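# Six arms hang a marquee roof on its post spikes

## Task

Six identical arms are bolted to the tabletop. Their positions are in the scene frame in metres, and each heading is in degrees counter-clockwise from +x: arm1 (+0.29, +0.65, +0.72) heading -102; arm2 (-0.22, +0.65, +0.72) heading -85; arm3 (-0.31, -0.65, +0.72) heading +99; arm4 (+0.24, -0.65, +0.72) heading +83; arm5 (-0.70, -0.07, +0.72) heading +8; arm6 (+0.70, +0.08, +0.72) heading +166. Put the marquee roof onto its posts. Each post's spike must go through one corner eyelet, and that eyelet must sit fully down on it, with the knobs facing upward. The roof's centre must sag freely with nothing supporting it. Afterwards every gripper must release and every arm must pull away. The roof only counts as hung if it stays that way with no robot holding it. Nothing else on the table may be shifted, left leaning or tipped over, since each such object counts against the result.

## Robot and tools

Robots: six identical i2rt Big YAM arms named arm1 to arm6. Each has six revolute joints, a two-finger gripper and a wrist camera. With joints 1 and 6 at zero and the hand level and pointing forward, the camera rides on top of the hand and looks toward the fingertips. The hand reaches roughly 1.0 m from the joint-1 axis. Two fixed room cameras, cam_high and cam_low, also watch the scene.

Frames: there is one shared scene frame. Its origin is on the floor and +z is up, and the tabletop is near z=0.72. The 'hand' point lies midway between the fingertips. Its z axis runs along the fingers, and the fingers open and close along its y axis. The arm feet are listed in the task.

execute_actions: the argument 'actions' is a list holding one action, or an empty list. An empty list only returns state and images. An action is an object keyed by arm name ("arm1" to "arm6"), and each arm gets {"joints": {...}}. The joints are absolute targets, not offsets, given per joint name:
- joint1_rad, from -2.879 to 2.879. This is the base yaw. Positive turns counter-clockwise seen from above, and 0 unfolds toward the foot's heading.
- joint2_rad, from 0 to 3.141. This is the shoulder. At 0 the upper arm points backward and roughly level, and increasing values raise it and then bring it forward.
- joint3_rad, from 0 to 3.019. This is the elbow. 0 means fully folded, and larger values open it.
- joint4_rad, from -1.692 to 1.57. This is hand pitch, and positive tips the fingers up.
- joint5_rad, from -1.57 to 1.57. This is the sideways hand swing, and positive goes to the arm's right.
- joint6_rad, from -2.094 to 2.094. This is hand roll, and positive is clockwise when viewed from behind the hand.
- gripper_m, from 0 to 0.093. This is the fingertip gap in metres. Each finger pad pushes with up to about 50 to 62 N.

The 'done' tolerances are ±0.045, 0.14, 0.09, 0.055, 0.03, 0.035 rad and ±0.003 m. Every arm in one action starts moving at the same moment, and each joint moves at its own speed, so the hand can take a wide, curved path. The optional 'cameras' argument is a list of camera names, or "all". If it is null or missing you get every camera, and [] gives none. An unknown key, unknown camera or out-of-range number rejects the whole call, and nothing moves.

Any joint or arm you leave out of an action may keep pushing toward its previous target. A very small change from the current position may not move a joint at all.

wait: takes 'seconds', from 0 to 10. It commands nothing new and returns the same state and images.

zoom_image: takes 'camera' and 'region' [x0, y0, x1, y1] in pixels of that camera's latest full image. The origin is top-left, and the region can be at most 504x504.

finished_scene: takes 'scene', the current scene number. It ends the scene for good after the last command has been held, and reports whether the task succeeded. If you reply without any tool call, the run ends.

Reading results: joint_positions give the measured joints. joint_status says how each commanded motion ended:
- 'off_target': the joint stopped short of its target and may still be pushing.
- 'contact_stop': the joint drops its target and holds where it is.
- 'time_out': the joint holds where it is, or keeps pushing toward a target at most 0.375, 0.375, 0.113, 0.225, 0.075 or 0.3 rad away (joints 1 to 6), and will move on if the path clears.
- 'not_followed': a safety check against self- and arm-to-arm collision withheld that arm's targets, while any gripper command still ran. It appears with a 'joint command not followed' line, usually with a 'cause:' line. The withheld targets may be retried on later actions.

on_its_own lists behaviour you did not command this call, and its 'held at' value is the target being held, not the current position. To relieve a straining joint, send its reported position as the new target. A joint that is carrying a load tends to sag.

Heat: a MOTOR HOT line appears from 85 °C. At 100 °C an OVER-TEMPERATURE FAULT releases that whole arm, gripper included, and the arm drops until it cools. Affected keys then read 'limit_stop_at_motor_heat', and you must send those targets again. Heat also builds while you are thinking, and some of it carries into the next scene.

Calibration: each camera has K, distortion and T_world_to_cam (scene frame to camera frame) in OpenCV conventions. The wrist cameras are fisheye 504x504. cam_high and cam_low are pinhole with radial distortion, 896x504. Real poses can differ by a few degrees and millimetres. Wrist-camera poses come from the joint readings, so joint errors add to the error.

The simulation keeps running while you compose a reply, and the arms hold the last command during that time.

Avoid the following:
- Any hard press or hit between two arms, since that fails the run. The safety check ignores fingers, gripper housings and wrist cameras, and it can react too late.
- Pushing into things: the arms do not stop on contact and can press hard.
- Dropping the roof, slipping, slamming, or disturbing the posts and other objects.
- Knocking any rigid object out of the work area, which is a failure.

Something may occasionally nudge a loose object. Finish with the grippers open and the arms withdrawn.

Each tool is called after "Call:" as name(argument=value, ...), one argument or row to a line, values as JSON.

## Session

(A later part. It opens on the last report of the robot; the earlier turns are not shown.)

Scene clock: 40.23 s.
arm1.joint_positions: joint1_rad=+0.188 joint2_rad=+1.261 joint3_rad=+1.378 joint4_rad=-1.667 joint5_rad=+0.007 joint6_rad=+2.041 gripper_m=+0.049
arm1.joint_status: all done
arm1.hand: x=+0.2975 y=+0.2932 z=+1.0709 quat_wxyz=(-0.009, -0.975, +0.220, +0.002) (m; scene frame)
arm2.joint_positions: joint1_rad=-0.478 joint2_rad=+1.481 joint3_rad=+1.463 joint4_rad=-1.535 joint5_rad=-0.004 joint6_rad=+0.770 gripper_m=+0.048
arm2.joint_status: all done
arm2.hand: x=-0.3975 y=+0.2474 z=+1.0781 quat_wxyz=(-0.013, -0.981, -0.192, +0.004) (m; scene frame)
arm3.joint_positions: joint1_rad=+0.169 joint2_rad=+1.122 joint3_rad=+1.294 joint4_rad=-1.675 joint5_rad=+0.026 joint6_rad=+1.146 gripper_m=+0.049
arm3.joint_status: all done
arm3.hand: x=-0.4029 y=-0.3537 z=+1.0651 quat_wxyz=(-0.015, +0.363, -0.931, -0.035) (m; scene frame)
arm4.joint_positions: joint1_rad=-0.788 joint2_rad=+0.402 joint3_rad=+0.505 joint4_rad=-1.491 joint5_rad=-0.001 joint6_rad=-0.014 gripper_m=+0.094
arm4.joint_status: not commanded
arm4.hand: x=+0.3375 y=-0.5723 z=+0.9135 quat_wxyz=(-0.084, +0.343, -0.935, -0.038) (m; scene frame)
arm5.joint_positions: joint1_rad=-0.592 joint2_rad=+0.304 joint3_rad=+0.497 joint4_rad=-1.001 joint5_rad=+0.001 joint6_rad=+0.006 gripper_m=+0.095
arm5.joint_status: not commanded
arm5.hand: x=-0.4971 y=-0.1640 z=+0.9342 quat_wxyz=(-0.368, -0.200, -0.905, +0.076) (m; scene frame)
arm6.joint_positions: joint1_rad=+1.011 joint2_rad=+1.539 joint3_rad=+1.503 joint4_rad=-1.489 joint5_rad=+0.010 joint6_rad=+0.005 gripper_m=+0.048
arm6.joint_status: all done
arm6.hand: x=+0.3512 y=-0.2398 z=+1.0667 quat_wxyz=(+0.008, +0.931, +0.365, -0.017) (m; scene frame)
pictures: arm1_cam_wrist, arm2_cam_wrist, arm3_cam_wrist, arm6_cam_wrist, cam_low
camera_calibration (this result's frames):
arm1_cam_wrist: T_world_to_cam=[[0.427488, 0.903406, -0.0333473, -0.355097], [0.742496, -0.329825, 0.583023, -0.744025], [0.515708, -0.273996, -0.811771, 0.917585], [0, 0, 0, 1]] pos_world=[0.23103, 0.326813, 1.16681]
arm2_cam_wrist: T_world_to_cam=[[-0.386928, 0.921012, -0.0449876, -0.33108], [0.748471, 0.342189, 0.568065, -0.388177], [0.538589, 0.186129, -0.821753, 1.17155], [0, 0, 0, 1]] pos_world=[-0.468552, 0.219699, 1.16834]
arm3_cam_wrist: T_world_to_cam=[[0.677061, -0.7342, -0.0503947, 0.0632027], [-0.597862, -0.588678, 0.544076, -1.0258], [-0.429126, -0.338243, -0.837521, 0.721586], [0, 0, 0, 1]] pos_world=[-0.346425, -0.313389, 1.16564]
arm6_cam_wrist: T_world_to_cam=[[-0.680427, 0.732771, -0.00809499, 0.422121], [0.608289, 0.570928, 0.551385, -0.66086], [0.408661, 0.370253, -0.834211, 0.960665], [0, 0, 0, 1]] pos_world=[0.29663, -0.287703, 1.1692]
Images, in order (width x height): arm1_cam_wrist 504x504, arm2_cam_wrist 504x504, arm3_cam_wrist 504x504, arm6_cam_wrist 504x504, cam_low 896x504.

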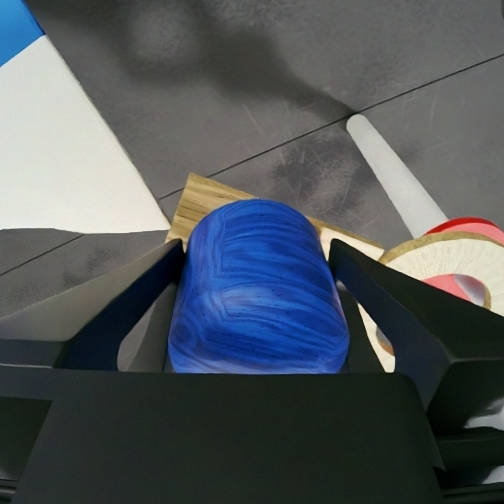

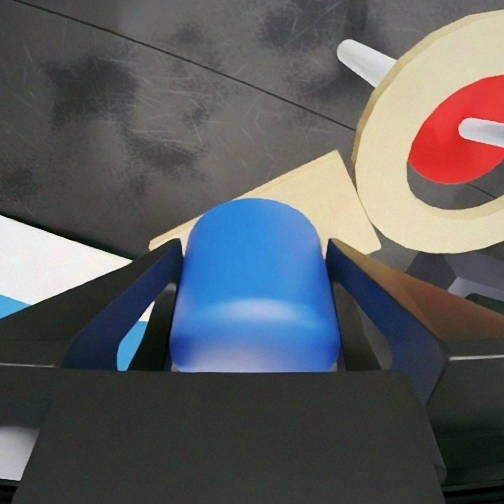

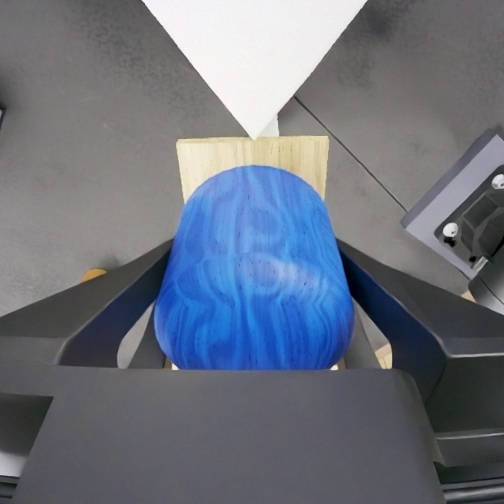

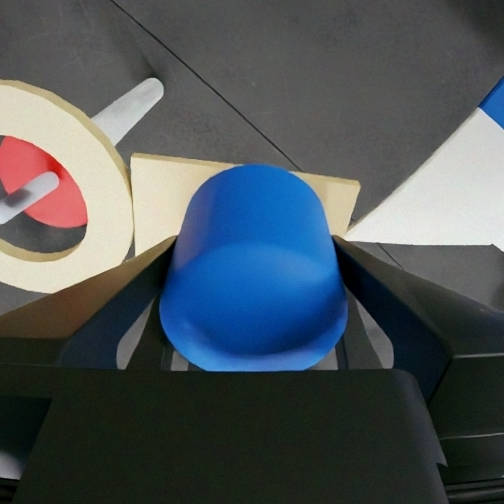

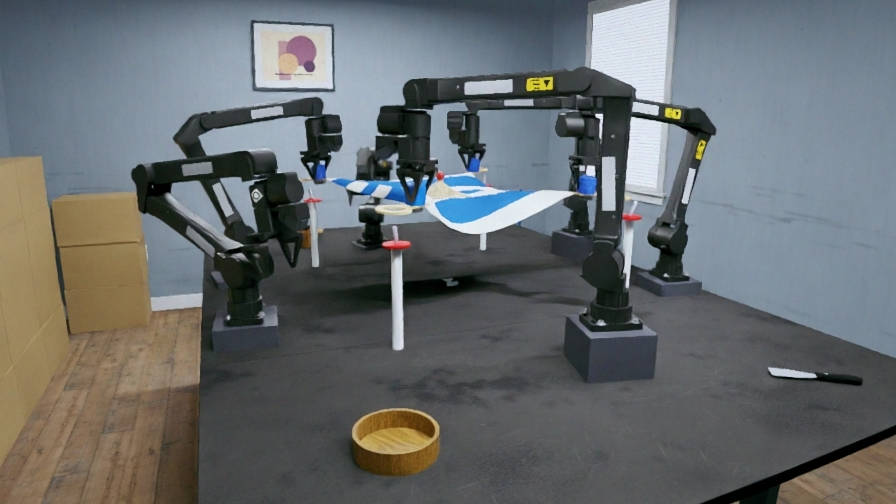

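Call:
execute_actions(
  actions=[
    {"arm6":{"joints":{"joint1_rad":1.06,"joint3_rad":1.4,"joint4_rad":-1.42}},"arm3":{"joints":{"joint1_rad":0.07,"joint6_rad":1.08,"joint3_rad":1.2,"joint4_rad":-1.61}},"arm2":{"joints":{"joint3_rad":1.35,"joint4_rad":-1.45}},"arm1":{"joints":{"joint3_rad":1.28,"joint4_rad":-1.59}}},
  ],
  cameras=["arm1_cam_wrist","arm2_cam_wrist","arm3_cam_wrist","arm6_cam_wrist","cam_low"],
)

Scene clock: 41.73 s.
arm1.joint_positions: joint1_rad=+0.180 joint2_rad=+1.259 joint3_rad=+1.289 joint4_rad=-1.593 joint5_rad=+0.011 joint6_rad=+2.042 gripper_m=+0.049
arm1.joint_status: all done
arm1.hand: x=+0.2940 y=+0.2950 z=+1.0375 quat_wxyz=(-0.003, -0.974, +0.225, +0.005) (m; scene frame)
arm2.joint_positions: joint1_rad=-0.472 joint2_rad=+1.468 joint3_rad=+1.377 joint4_rad=-1.461 joint5_rad=+0.008 joint6_rad=+0.767 gripper_m=+0.048
arm2.joint_status: all done
arm2.hand: x=-0.3946 y=+0.2528 z=+1.0505 quat_wxyz=(-0.010, -0.980, -0.197, +0.009) (m; scene frame)
arm3.joint_positions: joint1_rad=+0.054 joint2_rad=+1.117 joint3_rad=+1.208 joint4_rad=-1.611 joint5_rad=+0.020 joint6_rad=+1.095 gripper_m=+0.049
arm3.joint_status: all done
arm3.hand: x=-0.3687 y=-0.3470 z=+1.0333 quat_wxyz=(-0.014, +0.333, -0.943, -0.026) (m; scene frame)
arm4.joint_positions: joint1_rad=-0.788 joint2_rad=+0.402 joint3_rad=+0.505 joint4_rad=-1.491 joint5_rad=-0.001 joint6_rad=-0.014 gripper_m=+0.094
arm4.joint_status: not commanded
arm4.hand: x=+0.3375 y=-0.5723 z=+0.9135 quat_wxyz=(-0.084, +0.343, -0.935, -0.038) (m; scene frame)
arm5.joint_positions: joint1_rad=-0.592 joint2_rad=+0.304 joint3_rad=+0.497 joint4_rad=-1.001 joint5_rad=+0.001 joint6_rad=+0.006 gripper_m=+0.095
arm5.joint_status: not commanded
arm5.hand: x=-0.4971 y=-0.1640 z=+0.9342 quat_wxyz=(-0.368, -0.200, -0.905, +0.076) (m; scene frame)
arm6.joint_positions: joint1_rad=+1.050 joint2_rad=+1.540 joint3_rad=+1.414 joint4_rad=-1.415 joint5_rad=+0.007 joint6_rad=+0.004 gripper_m=+0.048
arm6.joint_status: all done
arm6.hand: x=+0.3692 y=-0.2485 z=+1.0321 quat_wxyz=(+0.006, +0.923, +0.384, -0.008) (m; scene frame)
pictures: arm1_cam_wrist, arm2_cam_wrist, arm3_cam_wrist, arm6_cam_wrist, cam_low
camera_calibration (this result's frames):
arm1_cam_wrist: T_world_to_cam=[[0.436021, 0.899664, -0.0221556, -0.369371], [0.741225, -0.345055, 0.57578, -0.708931], [0.510363, -0.267474, -0.817305, 0.898195], [0, 0, 0, 1]] pos_world=[0.228126, 0.327933, 1.1341]
arm2_cam_wrist: T_world_to_cam=[[-0.395526, 0.917726, -0.0365765, -0.347557], [0.751989, 0.346446, 0.560793, -0.36859], [0.527326, 0.194303, -0.827148, 1.14549], [0, 0, 0, 1]] pos_world=[-0.464341, 0.224086, 1.14148]
arm3_cam_wrist: T_world_to_cam=[[0.628605, -0.77695, -0.0347168, -0.00553496], [-0.634991, -0.538501, 0.553898, -0.990544], [-0.449046, -0.326138, -0.83186, 0.702892], [0, 0, 0, 1]] pos_world=[-0.309877, -0.308469, 1.13318]
arm6_cam_wrist: T_world_to_cam=[[-0.708489, 0.70563, -0.0114104, 0.447501], [0.577398, 0.588883, 0.565534, -0.646461], [0.405777, 0.394087, -0.824646, 0.924744], [0, 0, 0, 1]] pos_world=[0.315074, -0.299509, 1.13329]
Images, in order (width x height): arm1_cam_wrist 504x504, arm2_cam_wrist 504x504, arm3_cam_wrist 504x504, arm6_cam_wrist 504x504, cam_low 896x504.

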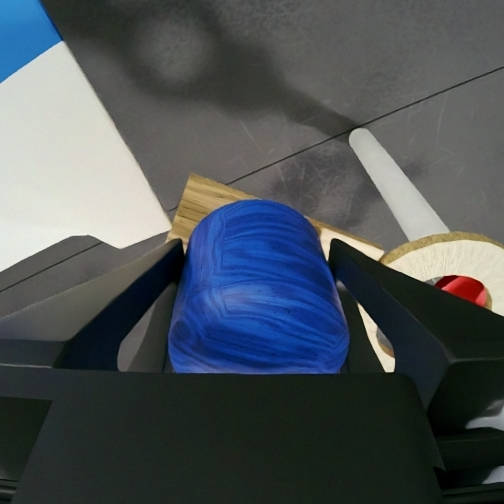

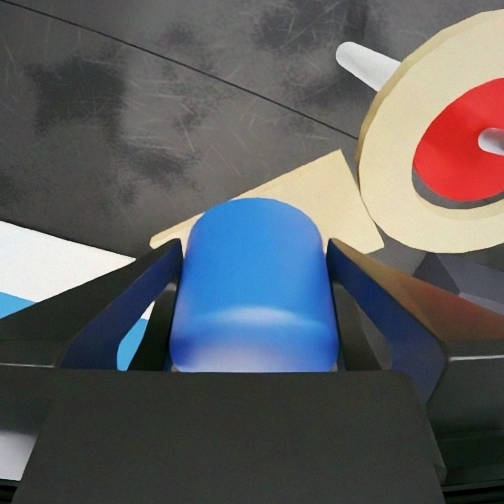

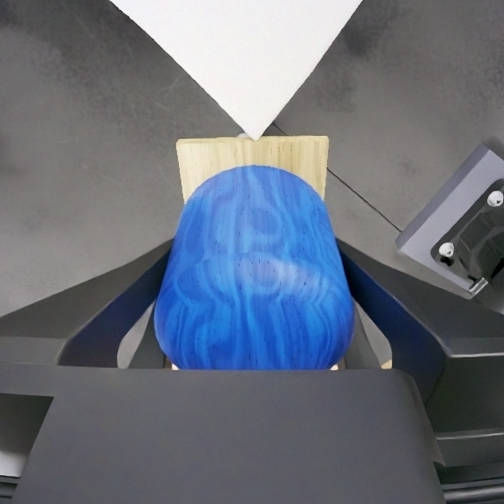

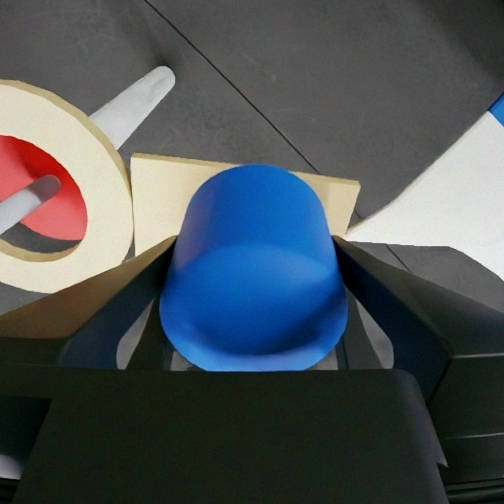

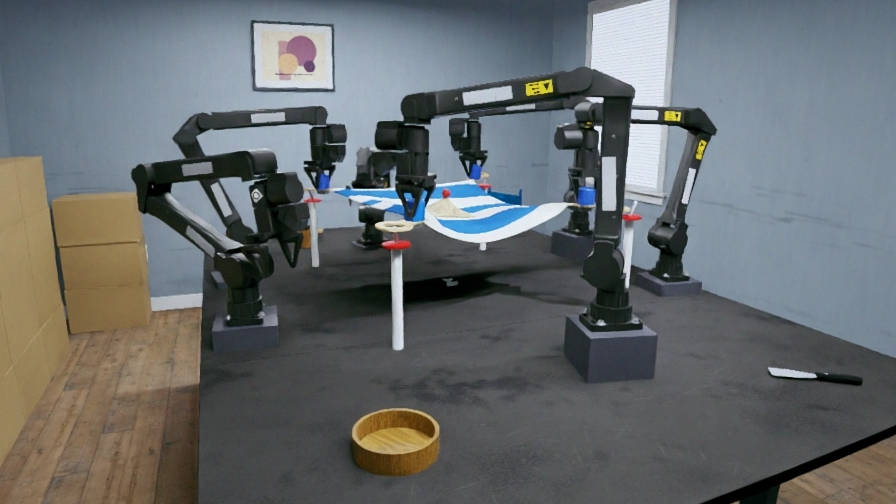

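Call:
execute_actions(
  actions=[
    {"arm6":{"joints":{"joint3_rad":1.31,"joint4_rad":-1.33}},"arm3":{"joints":{"joint1_rad":0.09,"joint3_rad":1.1,"joint4_rad":-1.52}},"arm2":{"joints":{"joint3_rad":1.24,"joint4_rad":-1.34}},"arm1":{"joints":{"joint3_rad":1.19,"joint4_rad":-1.5}}},
  ],
  cameras=["arm1_cam_wrist","arm2_cam_wrist","arm6_cam_wrist","cam_low","cam_high"],
)

Scene clock: 42.83 s.
arm1.joint_positions: joint1_rad=+0.171 joint2_rad=+1.239 joint3_rad=+1.227 joint4_rad=-1.508 joint5_rad=+0.007 joint6_rad=+2.042 gripper_m=+0.049
arm1.joint_status: all done
arm1.hand: x=+0.2913 y=+0.2918 z=+1.0208 quat_wxyz=(-0.023, -0.973, +0.230, -0.002) (m; scene frame)
arm2.joint_positions: joint1_rad=-0.466 joint2_rad=+1.417 joint3_rad=+1.308 joint4_rad=-1.367 joint5_rad=+0.018 joint6_rad=+0.766 gripper_m=+0.048
arm2.joint_status: all done
arm2.hand: x=-0.3931 y=+0.2540 z=+1.0459 quat_wxyz=(-0.038, -0.979, -0.199, +0.035) (m; scene frame)
arm3.joint_positions: joint1_rad=+0.060 joint2_rad=+1.115 joint3_rad=+1.128 joint4_rad=-1.508 joint5_rad=+0.022 joint6_rad=+1.095 gripper_m=+0.049
arm3.joint_status: all done
arm3.hand: x=-0.3717 y=-0.3405 z=+1.0038 quat_wxyz=(-0.016, +0.335, -0.941, -0.038) (m; scene frame)
arm4.joint_positions: joint1_rad=-0.788 joint2_rad=+0.402 joint3_rad=+0.505 joint4_rad=-1.491 joint5_rad=-0.001 joint6_rad=-0.014 gripper_m=+0.094
arm4.joint_status: not commanded
arm4.hand: x=+0.3375 y=-0.5723 z=+0.9135 quat_wxyz=(-0.084, +0.343, -0.935, -0.038) (m; scene frame)
arm5.joint_positions: joint1_rad=-0.592 joint2_rad=+0.304 joint3_rad=+0.497 joint4_rad=-1.001 joint5_rad=+0.001 joint6_rad=+0.006 gripper_m=+0.095
arm5.joint_status: not commanded
arm5.hand: x=-0.4971 y=-0.1640 z=+0.9342 quat_wxyz=(-0.368, -0.200, -0.905, +0.076) (m; scene frame)
arm6.joint_positions: joint1_rad=+1.049 joint2_rad=+1.542 joint3_rad=+1.325 joint4_rad=-1.325 joint5_rad=+0.010 joint6_rad=+0.003 gripper_m=+0.048
arm6.joint_status: all done
arm6.hand: x=+0.3729 y=-0.2443 z=+0.9984 quat_wxyz=(+0.005, +0.923, +0.384, -0.009) (m; scene frame)
pictures: arm1_cam_wrist, arm2_cam_wrist, arm6_cam_wrist, cam_high, cam_low
camera_calibration (this result's frames):
arm1_cam_wrist: T_world_to_cam=[[0.44465, 0.893734, -0.0593764, -0.328489], [0.735739, -0.326628, 0.593298, -0.720142], [0.510857, -0.307496, -0.80279, 0.881746], [0, 0, 0, 1]] pos_world=[0.225453, 0.329496, 1.11561]
arm2_cam_wrist: T_world_to_cam=[[-0.403626, 0.911317, -0.081159, -0.30316], [0.770828, 0.386501, 0.5064, -0.313409], [0.492859, 0.141837, -0.858471, 1.17319], [0, 0, 0, 1]] pos_world=[-0.458995, 0.231007, 1.14125]
arm6_cam_wrist: T_world_to_cam=[[-0.708739, 0.705417, -0.00871218, 0.444061], [0.578442, 0.588147, 0.565232, -0.63229], [0.403848, 0.395563, -0.824886, 0.895057], [0, 0, 0, 1]] pos_world=[0.318999, -0.295419, 1.09958]
Images, in order (width x height): arm1_cam_wrist 504x504, arm2_cam_wrist 504x504, arm6_cam_wrist 504x504, cam_high 896x504, cam_low 896x504.

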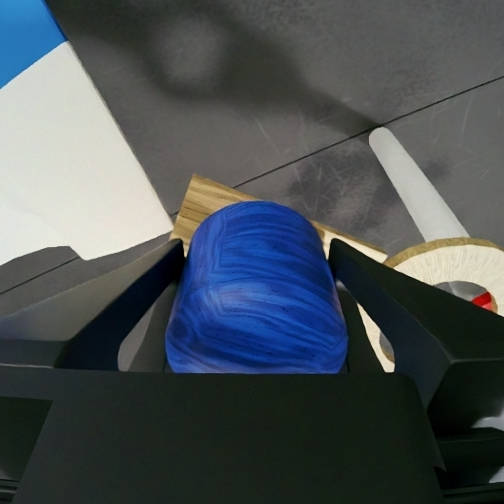

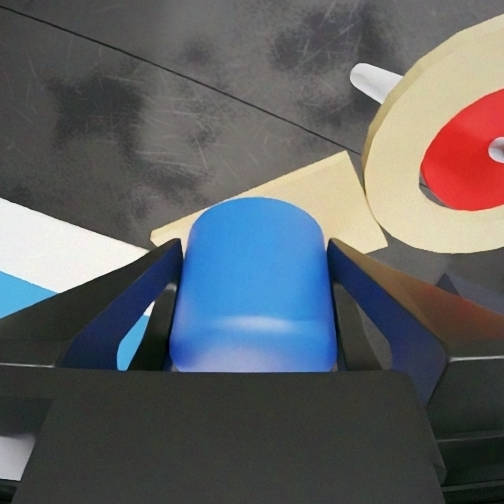

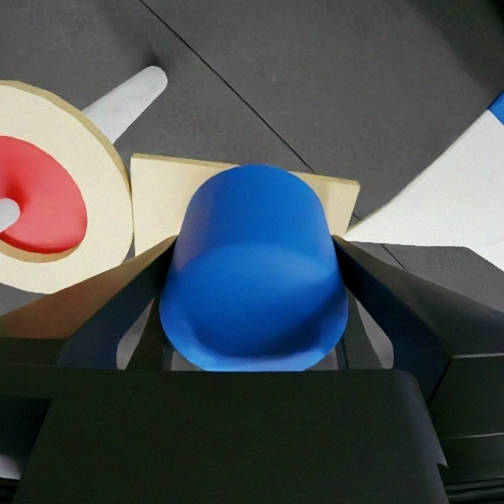

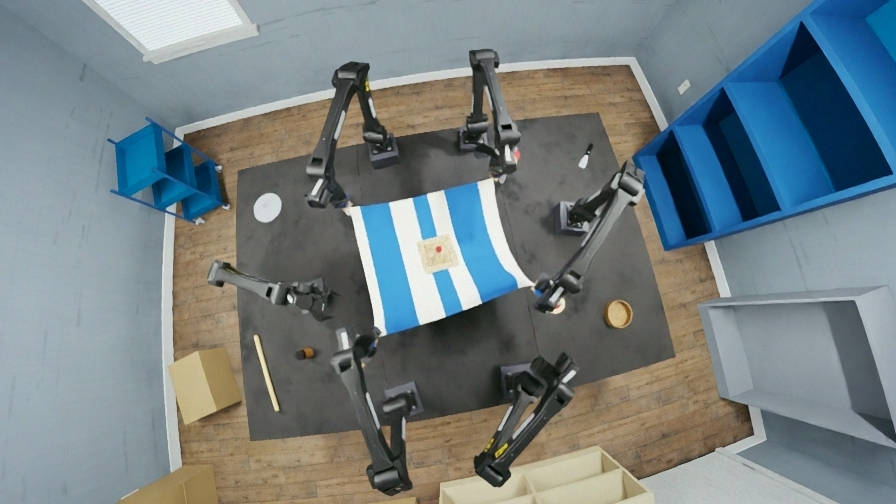

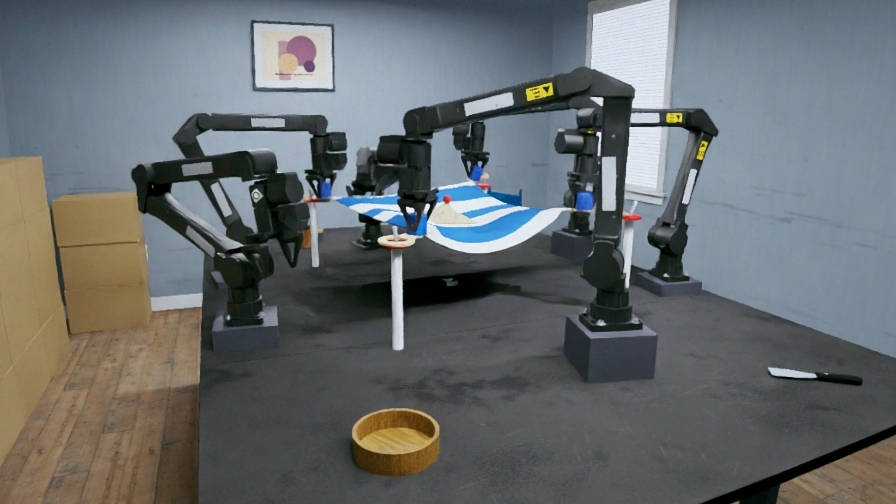

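Call:
execute_actions(
  actions=[
    {"arm6":{"joints":{"gripper_m":0.09}},"arm2":{"joints":{"joint1_rad":-0.51,"joint2_rad":1.44,"joint3_rad":1.42,"joint4_rad":-1.47}},"arm1":{"joints":{"joint1_rad":0.235,"joint2_rad":1.21,"joint3_rad":1.31,"joint4_rad":-1.6}}},
  ],
  cameras=["arm1_cam_wrist","arm2_cam_wrist","cam_low"],
)

Scene clock: 45.57 s.
arm1.joint_positions: joint1_rad=+0.194 joint2_rad=+1.230 joint3_rad=+1.267 joint4_rad=-1.554 joint5_rad=+0.033 joint6_rad=+2.053 gripper_m=+0.049
arm1.joint_status: all done
arm1.hand: x=+0.2953 y=+0.2946 z=+1.0393 quat_wxyz=(-0.028, -0.974, +0.224, +0.009) (m; scene frame)
arm2.joint_positions: joint1_rad=-0.491 joint2_rad=+1.441 joint3_rad=+1.364 joint4_rad=-1.449 joint5_rad=-0.006 joint6_rad=+0.763 gripper_m=+0.048
arm2.joint_status: all done
arm2.hand: x=-0.3987 y=+0.2584 z=+1.0567 quat_wxyz=(-0.024, -0.982, -0.189, +0.011) (m; scene frame)
arm3.joint_positions: joint1_rad=+0.060 joint2_rad=+1.115 joint3_rad=+1.128 joint4_rad=-1.507 joint5_rad=+0.022 joint6_rad=+1.095 gripper_m=+0.049
arm3.joint_status: not commanded
arm3.hand: x=-0.3717 y=-0.3403 z=+1.0039 quat_wxyz=(-0.016, +0.335, -0.941, -0.038) (m; scene frame)
arm4.joint_positions: joint1_rad=-0.788 joint2_rad=+0.402 joint3_rad=+0.505 joint4_rad=-1.491 joint5_rad=-0.001 joint6_rad=-0.014 gripper_m=+0.094
arm4.joint_status: not commanded
arm4.hand: x=+0.3375 y=-0.5723 z=+0.9135 quat_wxyz=(-0.084, +0.343, -0.935, -0.038) (m; scene frame)
arm5.joint_positions: joint1_rad=-0.592 joint2_rad=+0.304 joint3_rad=+0.497 joint4_rad=-1.001 joint5_rad=+0.001 joint6_rad=+0.006 gripper_m=+0.095
arm5.joint_status: not commanded
arm5.hand: x=-0.4971 y=-0.1640 z=+0.9342 quat_wxyz=(-0.368, -0.200, -0.905, +0.076) (m; scene frame)
arm6.joint_positions: joint1_rad=+1.053 joint2_rad=+1.542 joint3_rad=+1.323 joint4_rad=-1.325 joint5_rad=+0.005 joint6_rad=+0.019 gripper_m=+0.090
arm6.joint_status: all done
arm6.hand: x=+0.3754 y=-0.2457 z=+0.9975 quat_wxyz=(+0.007, +0.926, +0.378, -0.007) (m; scene frame)
pictures: arm1_cam_wrist, arm2_cam_wrist, cam_low
camera_calibration (this result's frames):
arm1_cam_wrist: T_world_to_cam=[[0.432801, 0.898421, -0.0743218, -0.314044], [0.753898, -0.315507, 0.576274, -0.724058], [0.494288, -0.305443, -0.81387, 0.911254], [0, 0, 0, 1]] pos_world=[0.231363, 0.332034, 1.13556]
arm2_cam_wrist: T_world_to_cam=[[-0.381792, 0.921956, -0.0650528, -0.319642], [0.755725, 0.351924, 0.552294, -0.361926], [0.532084, 0.1617, -0.831108, 1.16612], [0, 0, 0, 1]] pos_world=[-0.468996, 0.233504, 1.14827]
Images, in order (width x height): arm1_cam_wrist 504x504, arm2_cam_wrist 504x504, cam_low 896x504.

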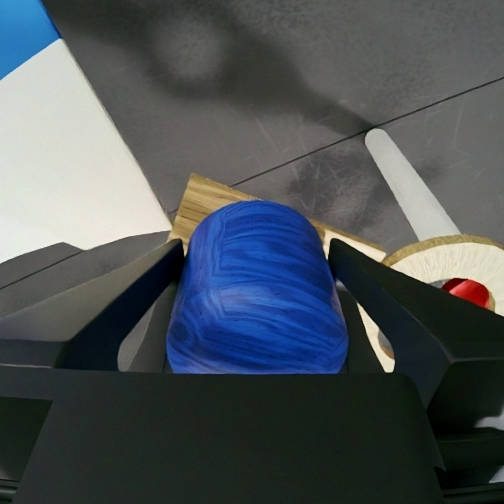

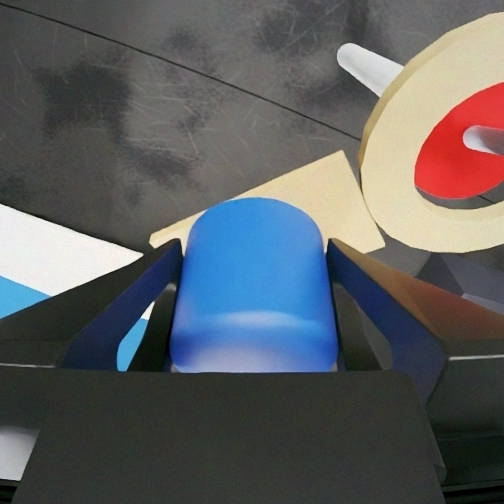

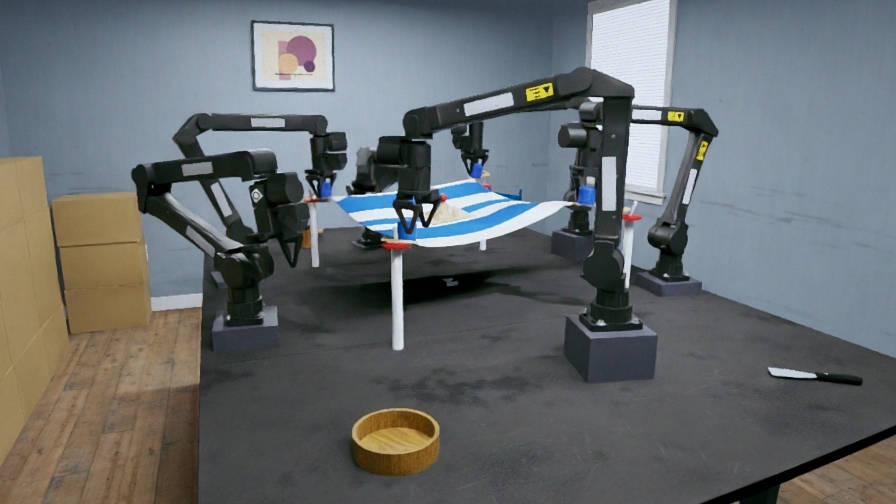

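Call:
execute_actions(
  actions=[
    {"arm2":{"joints":{"joint1_rad":-0.56}},"arm1":{"joints":{"joint1_rad":0.3,"joint5_rad":0}},"arm6":{"joints":{"joint2_rad":1.3,"joint3_rad":1.5,"joint4_rad":-1.6}}},
  ],
  cameras=["arm1_cam_wrist","arm2_cam_wrist","cam_low"],
)

Scene clock: 47.60 s.
arm1.joint_positions: joint1_rad=+0.227 joint2_rad=+1.230 joint3_rad=+1.281 joint4_rad=-1.554 joint5_rad=+0.066 joint6_rad=+2.046 gripper_m=+0.049
arm1.joint_status: joint1_rad time_out (moved +0.032 of +0.106); joint5_rad time_out (moved +0.034 of -0.033)
arm1.on_its_own: joint1_rad reads +0.227 and still pushes toward +0.300 since a time_out; joint5_rad reads +0.066 and still pushes toward +0.000 since a time_out
arm1.hand: x=+0.3012 y=+0.2916 z=+1.0448 quat_wxyz=(-0.039, -0.978, +0.205, +0.023) (m; scene frame)
arm2.joint_positions: joint1_rad=-0.537 joint2_rad=+1.441 joint3_rad=+1.364 joint4_rad=-1.449 joint5_rad=-0.016 joint6_rad=+0.763 gripper_m=+0.048
arm2.joint_status: all done
arm2.hand: x=-0.4149 y=+0.2662 z=+1.0566 quat_wxyz=(-0.027, -0.986, -0.167, +0.008) (m; scene frame)
arm3.joint_positions: joint1_rad=+0.060 joint2_rad=+1.115 joint3_rad=+1.128 joint4_rad=-1.506 joint5_rad=+0.021 joint6_rad=+1.094 gripper_m=+0.049
arm3.joint_status: not commanded
arm3.hand: x=-0.3719 y=-0.3401 z=+1.0039 quat_wxyz=(-0.016, +0.336, -0.941, -0.039) (m; scene frame)
arm4.joint_positions: joint1_rad=-0.788 joint2_rad=+0.402 joint3_rad=+0.505 joint4_rad=-1.491 joint5_rad=-0.001 joint6_rad=-0.014 gripper_m=+0.094
arm4.joint_status: not commanded
arm4.hand: x=+0.3375 y=-0.5723 z=+0.9135 quat_wxyz=(-0.084, +0.343, -0.935, -0.038) (m; scene frame)
arm5.joint_positions: joint1_rad=-0.592 joint2_rad=+0.304 joint3_rad=+0.497 joint4_rad=-1.001 joint5_rad=+0.001 joint6_rad=+0.006 gripper_m=+0.095
arm5.joint_status: not commanded
arm5.hand: x=-0.4971 y=-0.1640 z=+0.9342 quat_wxyz=(-0.368, -0.200, -0.905, +0.076) (m; scene frame)
arm6.joint_positions: joint1_rad=+1.053 joint2_rad=+1.290 joint3_rad=+1.478 joint4_rad=-1.592 joint5_rad=+0.005 joint6_rad=+0.020 gripper_m=+0.090
arm6.joint_status: all done
arm6.hand: x=+0.4149 y=-0.2025 z=+1.1578 quat_wxyz=(+0.035, +0.923, +0.376, -0.071) (m; scene frame)
pictures: arm1_cam_wrist, arm2_cam_wrist, cam_low
camera_calibration (this result's frames):
arm1_cam_wrist: T_world_to_cam=[[0.396051, 0.912625, -0.101283, -0.278343], [0.783729, -0.278502, 0.555162, -0.730413], [0.478447, -0.299251, -0.825553, 0.92709], [0, 0, 0, 1]] pos_world=[0.239121, 0.328035, 1.14267]
arm2_cam_wrist: T_world_to_cam=[[-0.33943, 0.937884, -0.0718377, -0.312536], [0.766043, 0.319941, 0.557509, -0.345056], [0.545863, 0.134205, -0.827057, 1.18224], [0, 0, 0, 1]] pos_world=[-0.487095, 0.244859, 1.1477]
Images, in order (width x height): arm1_cam_wrist 504x504, arm2_cam_wrist 504x504, cam_low 896x504.

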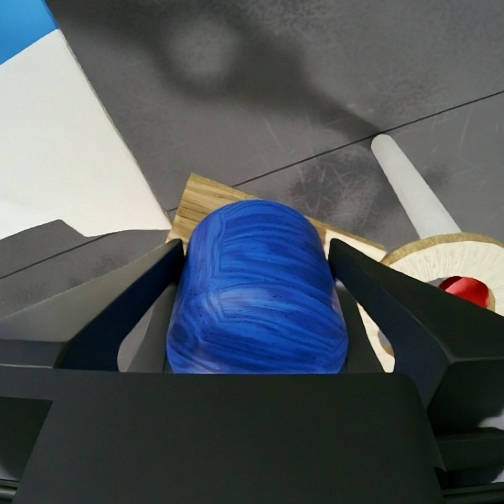

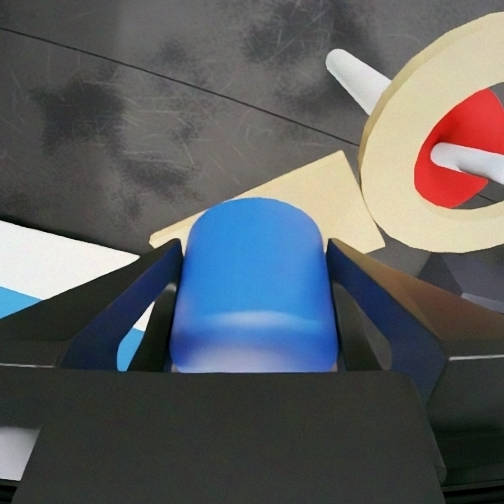

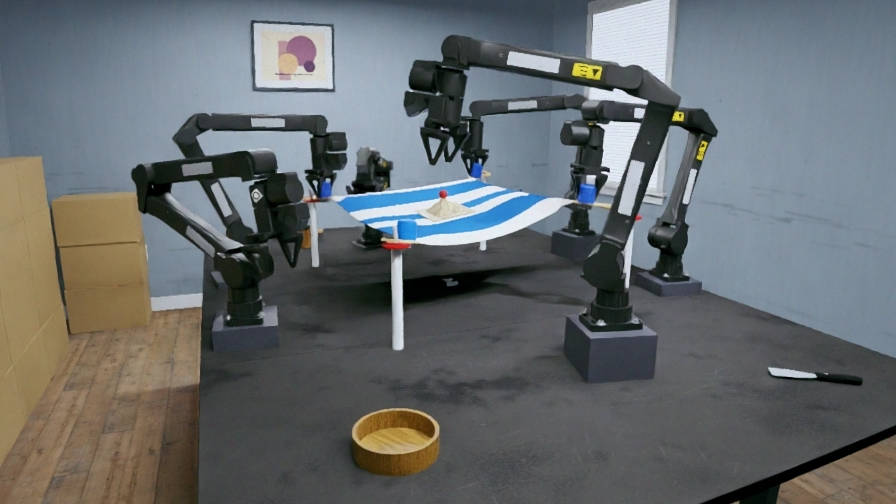

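Call:
execute_actions(
  actions=[
    {"arm2":{"joints":{"joint1_rad":-0.5,"joint2_rad":1.47,"joint3_rad":1.24,"joint4_rad":-1.34}},"arm1":{"joints":{"joint1_rad":0.3,"joint5_rad":0}}},
  ],
  cameras=["arm1_cam_wrist","arm2_cam_wrist","cam_low","cam_high"],
)

Scene clock: 50.00 s.
arm1.joint_positions: joint1_rad=+0.227 joint2_rad=+1.230 joint3_rad=+1.281 joint4_rad=-1.554 joint5_rad=+0.066 joint6_rad=+2.046 gripper_m=+0.049
arm1.joint_status: joint1_rad time_out (moved +0.000 of +0.073); joint5_rad time_out (moved +0.000 of -0.066)
arm1.on_its_own: joint1_rad reads +0.227 and still pushes toward +0.300 since a time_out; joint5_rad reads +0.066 and still pushes toward +0.000 since a time_out
arm1.hand: x=+0.3012 y=+0.2916 z=+1.0448 quat_wxyz=(-0.039, -0.978, +0.205, +0.023) (m; scene frame)
arm2.joint_positions: joint1_rad=-0.492 joint2_rad=+1.452 joint3_rad=+1.263 joint4_rad=-1.355 joint5_rad=+0.002 joint6_rad=+0.764 gripper_m=+0.048
arm2.joint_status: all done
arm2.hand: x=-0.3978 y=+0.2641 z=+1.0138 quat_wxyz=(-0.014, -0.982, -0.188, +0.009) (m; scene frame)
arm3.joint_positions: joint1_rad=+0.060 joint2_rad=+1.115 joint3_rad=+1.128 joint4_rad=-1.506 joint5_rad=+0.021 joint6_rad=+1.094 gripper_m=+0.049
arm3.joint_status: not commanded
arm3.hand: x=-0.3719 y=-0.3401 z=+1.0039 quat_wxyz=(-0.016, +0.336, -0.941, -0.039) (m; scene frame)
arm4.joint_positions: joint1_rad=-0.788 joint2_rad=+0.402 joint3_rad=+0.505 joint4_rad=-1.491 joint5_rad=-0.001 joint6_rad=-0.014 gripper_m=+0.094
arm4.joint_status: not commanded
arm4.hand: x=+0.3375 y=-0.5723 z=+0.9135 quat_wxyz=(-0.084, +0.343, -0.935, -0.038) (m; scene frame)
arm5.joint_positions: joint1_rad=-0.592 joint2_rad=+0.304 joint3_rad=+0.497 joint4_rad=-1.001 joint5_rad=+0.001 joint6_rad=+0.006 gripper_m=+0.095
arm5.joint_status: not commanded
arm5.hand: x=-0.4971 y=-0.1640 z=+0.9342 quat_wxyz=(-0.368, -0.200, -0.905, +0.076) (m; scene frame)
arm6.joint_positions: joint1_rad=+1.053 joint2_rad=+1.290 joint3_rad=+1.478 joint4_rad=-1.592 joint5_rad=+0.005 joint6_rad=+0.020 gripper_m=+0.090
arm6.joint_status: not commanded
arm6.hand: x=+0.4149 y=-0.2025 z=+1.1578 quat_wxyz=(+0.035, +0.923, +0.376, -0.071) (m; scene frame)
pictures: arm1_cam_wrist, arm2_cam_wrist, cam_high, cam_low
camera_calibration (this result's frames):
arm1_cam_wrist: T_world_to_cam=[[0.395352, 0.912931, -0.101261, -0.278246], [0.783969, -0.277933, 0.555108, -0.730595], [0.478632, -0.298849, -0.825591, 0.926958], [0, 0, 0, 1]] pos_world=[0.239098, 0.327983, 1.14267]
arm2_cam_wrist: T_world_to_cam=[[-0.379764, 0.923928, -0.0462155, -0.346068], [0.756667, 0.338979, 0.559061, -0.343958], [0.532198, 0.177341, -0.827837, 1.1217], [0, 0, 0, 1]] pos_world=[-0.468129, 0.237412, 1.10488]
Images, in order (width x height): arm1_cam_wrist 504x504, arm2_cam_wrist 504x504, cam_high 896x504, cam_low 896x504.

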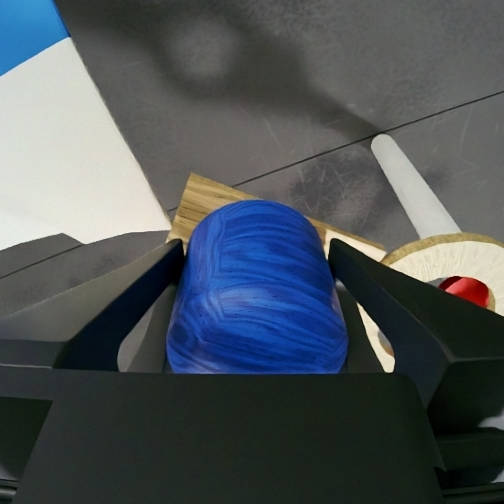

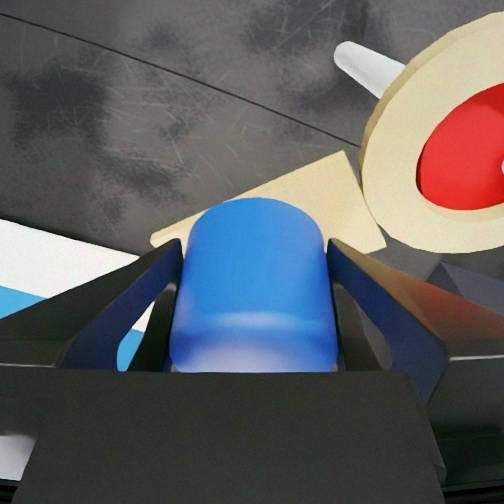

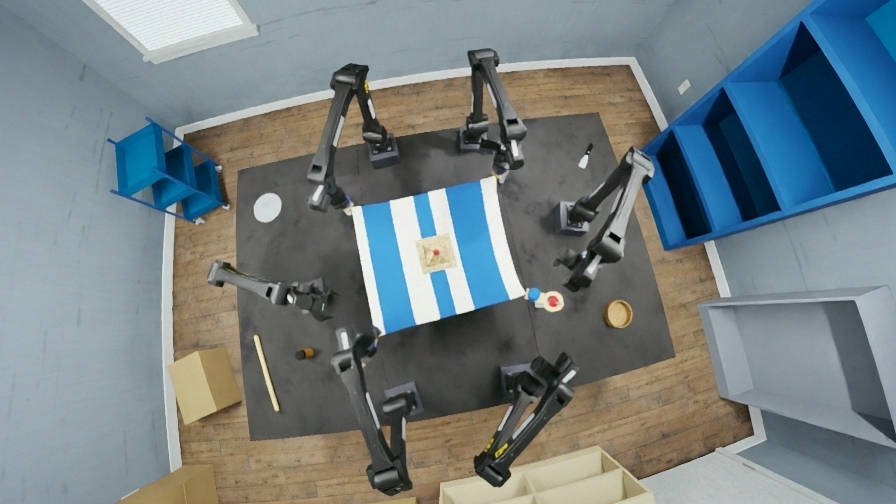

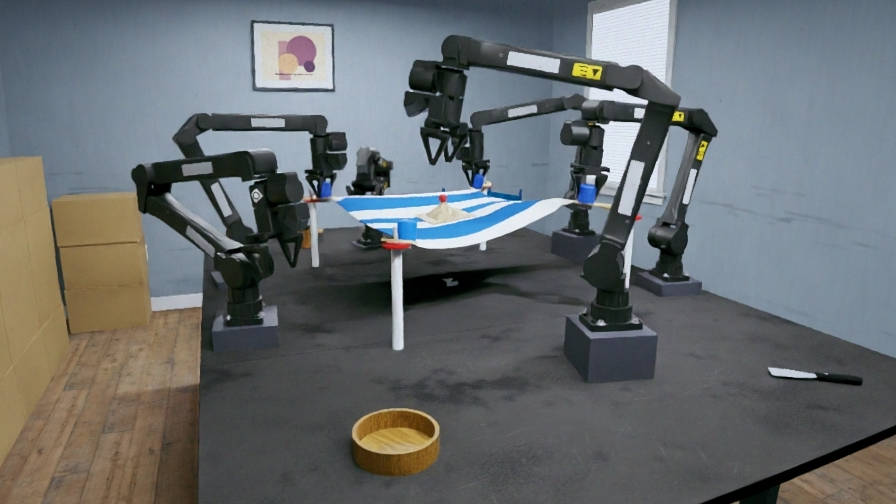

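Call:
execute_actions(
  actions=[
    {"arm2":{"joints":{"gripper_m":0.09}},"arm3":{"joints":{"gripper_m":0.09}},"arm1":{"joints":{"joint1_rad":0.227,"joint3_rad":1.4,"joint4_rad":-1.67,"joint5_rad":0}}},
  ],
  cameras=[],
)

Call:
execute_actions(
  actions=[
    {"arm1":{"joints":{"joint1_rad":0.26,"joint2_rad":1.19}}},
  ],
  cameras=["arm1_cam_wrist","cam_low","cam_high"],
)

Scene clock: 51.03 s.
arm1.joint_positions: joint1_rad=+0.217 joint2_rad=+1.229 joint3_rad=+1.343 joint4_rad=-1.655 joint5_rad=+0.008 joint6_rad=+2.046 gripper_m=+0.049
arm1.joint_status: all done
arm1.hand: x=+0.3070 y=+0.3034 z=+1.0683 quat_wxyz=(-0.014, -0.978, +0.209, +0.001) (m; scene frame)
arm2.joint_positions: joint1_rad=-0.492 joint2_rad=+1.459 joint3_rad=+1.239 joint4_rad=-1.351 joint5_rad=+0.000 joint6_rad=+0.764 gripper_m=+0.090
arm2.joint_status: all done
arm2.hand: x=-0.3946 y=+0.2698 z=+1.0018 quat_wxyz=(-0.004, -0.982, -0.188, +0.000) (m; scene frame)
arm3.joint_positions: joint1_rad=+0.082 joint2_rad=+1.113 joint3_rad=+1.114 joint4_rad=-1.508 joint5_rad=+0.003 joint6_rad=+1.094 gripper_m=+0.090
arm3.joint_status: all done
arm3.hand: x=-0.3808 y=-0.3461 z=+0.9990 quat_wxyz=(-0.006, +0.346, -0.937, -0.033) (m; scene frame)
arm4.joint_positions: joint1_rad=-0.788 joint2_rad=+0.402 joint3_rad=+0.505 joint4_rad=-1.491 joint5_rad=-0.001 joint6_rad=-0.014 gripper_m=+0.094
arm4.joint_status: not commanded
arm4.hand: x=+0.3375 y=-0.5723 z=+0.9135 quat_wxyz=(-0.084, +0.343, -0.935, -0.038) (m; scene frame)
arm5.joint_positions: joint1_rad=-0.592 joint2_rad=+0.304 joint3_rad=+0.497 joint4_rad=-1.001 joint5_rad=+0.001 joint6_rad=+0.006 gripper_m=+0.095
arm5.joint_status: not commanded
arm5.hand: x=-0.4971 y=-0.1640 z=+0.9342 quat_wxyz=(-0.368, -0.200, -0.905, +0.076) (m; scene frame)
arm6.joint_positions: joint1_rad=+1.053 joint2_rad=+1.290 joint3_rad=+1.478 joint4_rad=-1.592 joint5_rad=+0.005 joint6_rad=+0.020 gripper_m=+0.090
arm6.joint_status: not commanded
arm6.hand: x=+0.4149 y=-0.2025 z=+1.1578 quat_wxyz=(+0.035, +0.923, +0.376, -0.071) (m; scene frame)
pictures: none
No camera images: the call's "cameras" was empty. Leave "cameras" out to get every camera's image.

Scene clock: 51.70 s.
arm1.joint_positions: joint1_rad=+0.246 joint2_rad=+1.213 joint3_rad=+1.343 joint4_rad=-1.655 joint5_rad=+0.008 joint6_rad=+2.046 gripper_m=+0.049
arm1.joint_status: all done
arm1.hand: x=+0.3167 y=+0.3067 z=+1.0732 quat_wxyz=(-0.021, -0.981, +0.195, -0.002) (m; scene frame)
arm2.joint_positions: joint1_rad=-0.492 joint2_rad=+1.459 joint3_rad=+1.239 joint4_rad=-1.351 joint5_rad=+0.000 joint6_rad=+0.764 gripper_m=+0.090
arm2.joint_status: not commanded
arm2.hand: x=-0.3946 y=+0.2698 z=+1.0018 quat_wxyz=(-0.004, -0.982, -0.188, +0.000) (m; scene frame)
arm3.joint_positions: joint1_rad=+0.082 joint2_rad=+1.113 joint3_rad=+1.114 joint4_rad=-1.508 joint5_rad=+0.003 joint6_rad=+1.094 gripper_m=+0.090
arm3.joint_status: not commanded
arm3.hand: x=-0.3808 y=-0.3461 z=+0.9990 quat_wxyz=(-0.006, +0.346, -0.937, -0.033) (m; scene frame)
arm4.joint_positions: joint1_rad=-0.788 joint2_rad=+0.402 joint3_rad=+0.505 joint4_rad=-1.491 joint5_rad=-0.001 joint6_rad=-0.014 gripper_m=+0.094
arm4.joint_status: not commanded
arm4.hand: x=+0.3375 y=-0.5723 z=+0.9135 quat_wxyz=(-0.084, +0.343, -0.935, -0.038) (m; scene frame)
arm5.joint_positions: joint1_rad=-0.592 joint2_rad=+0.304 joint3_rad=+0.497 joint4_rad=-1.001 joint5_rad=+0.001 joint6_rad=+0.006 gripper_m=+0.095
arm5.joint_status: not commanded
arm5.hand: x=-0.4971 y=-0.1640 z=+0.9342 quat_wxyz=(-0.368, -0.200, -0.905, +0.076) (m; scene frame)
arm6.joint_positions: joint1_rad=+1.053 joint2_rad=+1.290 joint3_rad=+1.478 joint4_rad=-1.592 joint5_rad=+0.005 joint6_rad=+0.020 gripper_m=+0.090
arm6.joint_status: not commanded
arm6.hand: x=+0.4149 y=-0.2025 z=+1.1578 quat_wxyz=(+0.035, +0.923, +0.376, -0.071) (m; scene frame)
pictures: arm1_cam_wrist, cam_high, cam_low
camera_calibration (this result's frames):
arm1_cam_wrist: T_world_to_cam=[[0.379803, 0.923394, -0.0556272, -0.342592], [0.757749, -0.276051, 0.591279, -0.785296], [0.530628, -0.266721, -0.804546, 0.898609], [0, 0, 0, 1]] pos_world=[0.248349, 0.339243, 1.16824]
Images, in order (width x height): arm1_cam_wrist 504x504, cam_high 896x504, cam_low 896x504.

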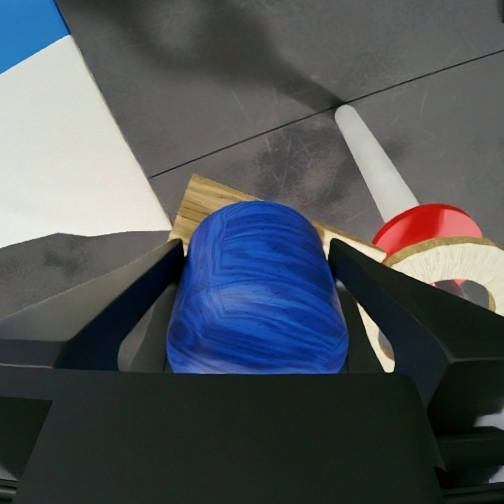

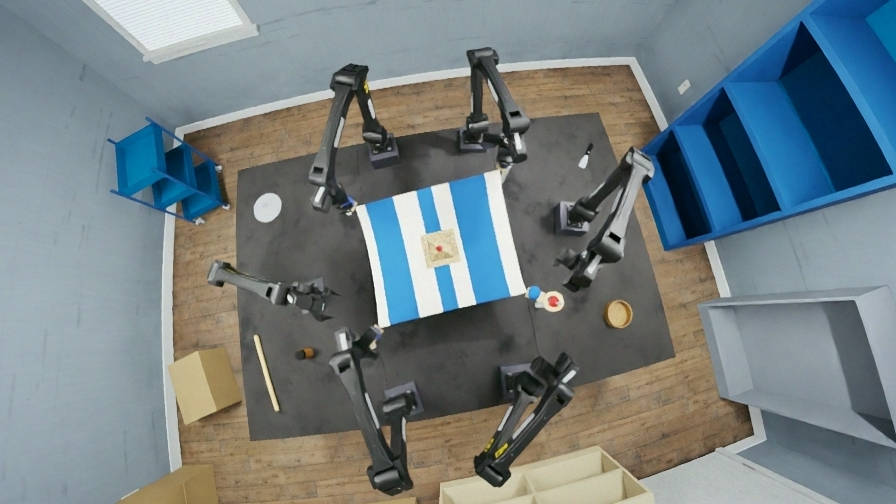

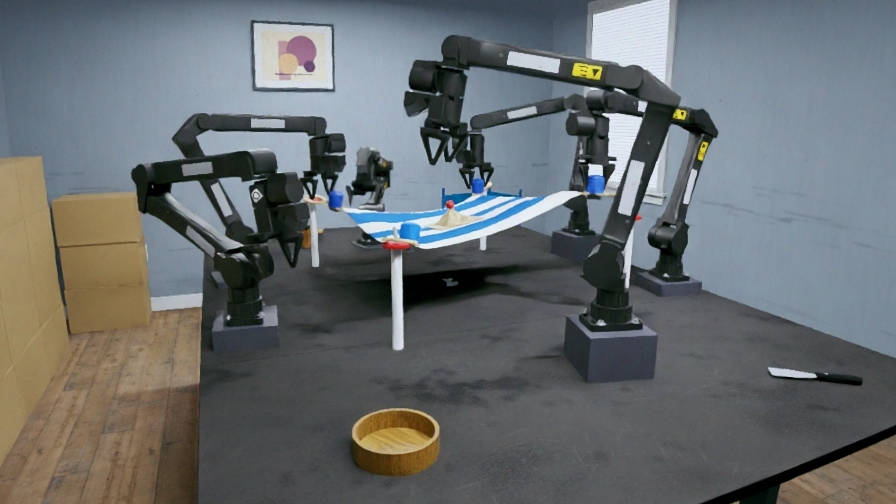

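Call:
execute_actions(
  actions=[
    {"arm1":{"joints":{"joint1_rad":0.27,"joint3_rad":1.27,"joint4_rad":-1.59}}},
  ],
  cameras=["arm1_cam_wrist","cam_high"],
)

Call:
zoom_image(
  camera="cam_high",
  region=[440,120,580,220],
)

Scene clock: 53.90 s.
arm1.joint_positions: joint1_rad=+0.249 joint2_rad=+1.195 joint3_rad=+1.292 joint4_rad=-1.598 joint5_rad=+0.005 joint6_rad=+2.051 gripper_m=+0.049
arm1.joint_status: all done
arm1.hand: x=+0.3186 y=+0.3066 z=+1.0599 quat_wxyz=(-0.032, -0.980, +0.195, -0.007) (m; scene frame)
arm2.joint_positions: joint1_rad=-0.492 joint2_rad=+1.459 joint3_rad=+1.239 joint4_rad=-1.351 joint5_rad=+0.000 joint6_rad=+0.764 gripper_m=+0.090
arm2.joint_status: not commanded
arm2.hand: x=-0.3946 y=+0.2698 z=+1.0018 quat_wxyz=(-0.004, -0.982, -0.188, +0.000) (m; scene frame)
arm3.joint_positions: joint1_rad=+0.082 joint2_rad=+1.113 joint3_rad=+1.114 joint4_rad=-1.508 joint5_rad=+0.003 joint6_rad=+1.094 gripper_m=+0.090
arm3.joint_status: not commanded
arm3.hand: x=-0.3808 y=-0.3461 z=+0.9990 quat_wxyz=(-0.006, +0.346, -0.937, -0.033) (m; scene frame)
arm4.joint_positions: joint1_rad=-0.788 joint2_rad=+0.402 joint3_rad=+0.505 joint4_rad=-1.491 joint5_rad=-0.001 joint6_rad=-0.014 gripper_m=+0.094
arm4.joint_status: not commanded
arm4.hand: x=+0.3375 y=-0.5723 z=+0.9135 quat_wxyz=(-0.084, +0.343, -0.935, -0.038) (m; scene frame)
arm5.joint_positions: joint1_rad=-0.592 joint2_rad=+0.304 joint3_rad=+0.497 joint4_rad=-1.001 joint5_rad=+0.001 joint6_rad=+0.006 gripper_m=+0.095
arm5.joint_status: not commanded
arm5.hand: x=-0.4971 y=-0.1640 z=+0.9342 quat_wxyz=(-0.368, -0.200, -0.905, +0.076) (m; scene frame)
arm6.joint_positions: joint1_rad=+1.053 joint2_rad=+1.290 joint3_rad=+1.478 joint4_rad=-1.592 joint5_rad=+0.005 joint6_rad=+0.020 gripper_m=+0.090
arm6.joint_status: not commanded
arm6.hand: x=+0.4149 y=-0.2025 z=+1.1578 quat_wxyz=(+0.035, +0.923, +0.376, -0.071) (m; scene frame)
pictures: arm1_cam_wrist, cam_high
camera_calibration (this result's frames):
arm1_cam_wrist: T_world_to_cam=[[0.381062, 0.921453, -0.0756106, -0.322575], [0.754048, -0.262425, 0.602117, -0.793392], [0.53498, -0.286458, -0.79482, 0.8812], [0, 0, 0, 1]] pos_world=[0.249753, 0.341458, 1.15372]
Images, in order (width x height): arm1_cam_wrist 504x504, cam_high 896x504.

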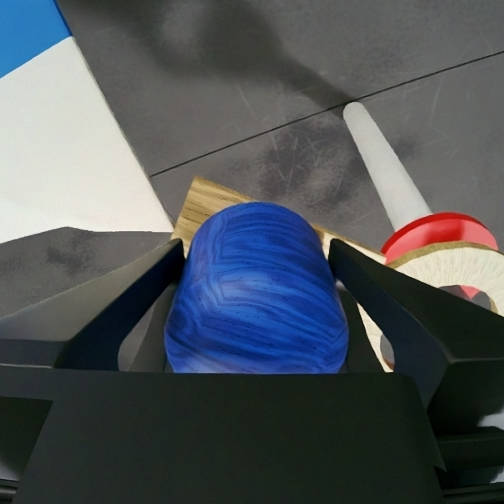

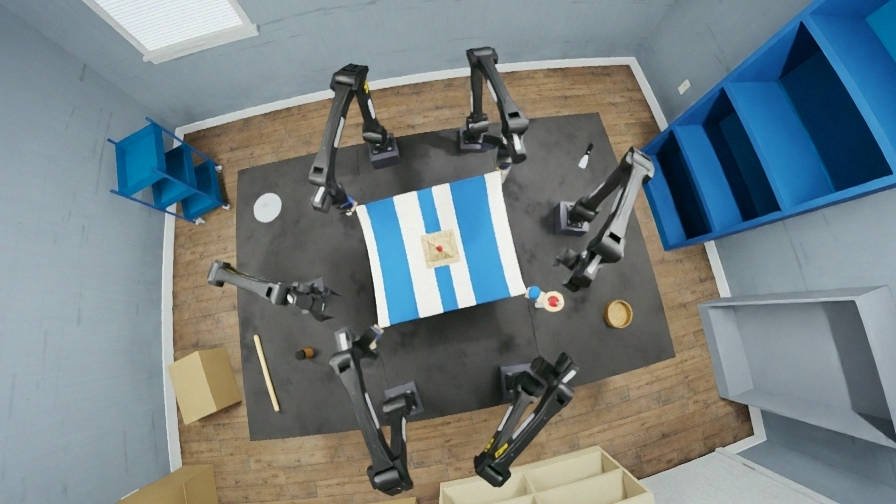

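Region (440, 120, 580, 220) of cam_high's 896x504 image, scaled by 3.600, with more detail than that image has; it fills the top 360 rows of this view, and the rest is white.

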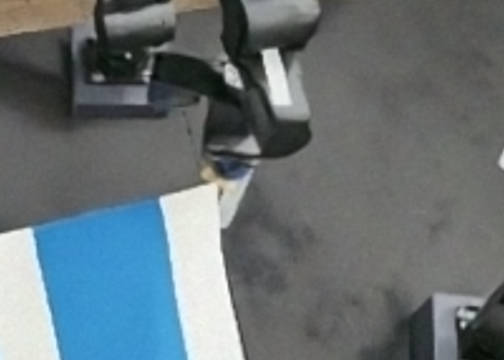

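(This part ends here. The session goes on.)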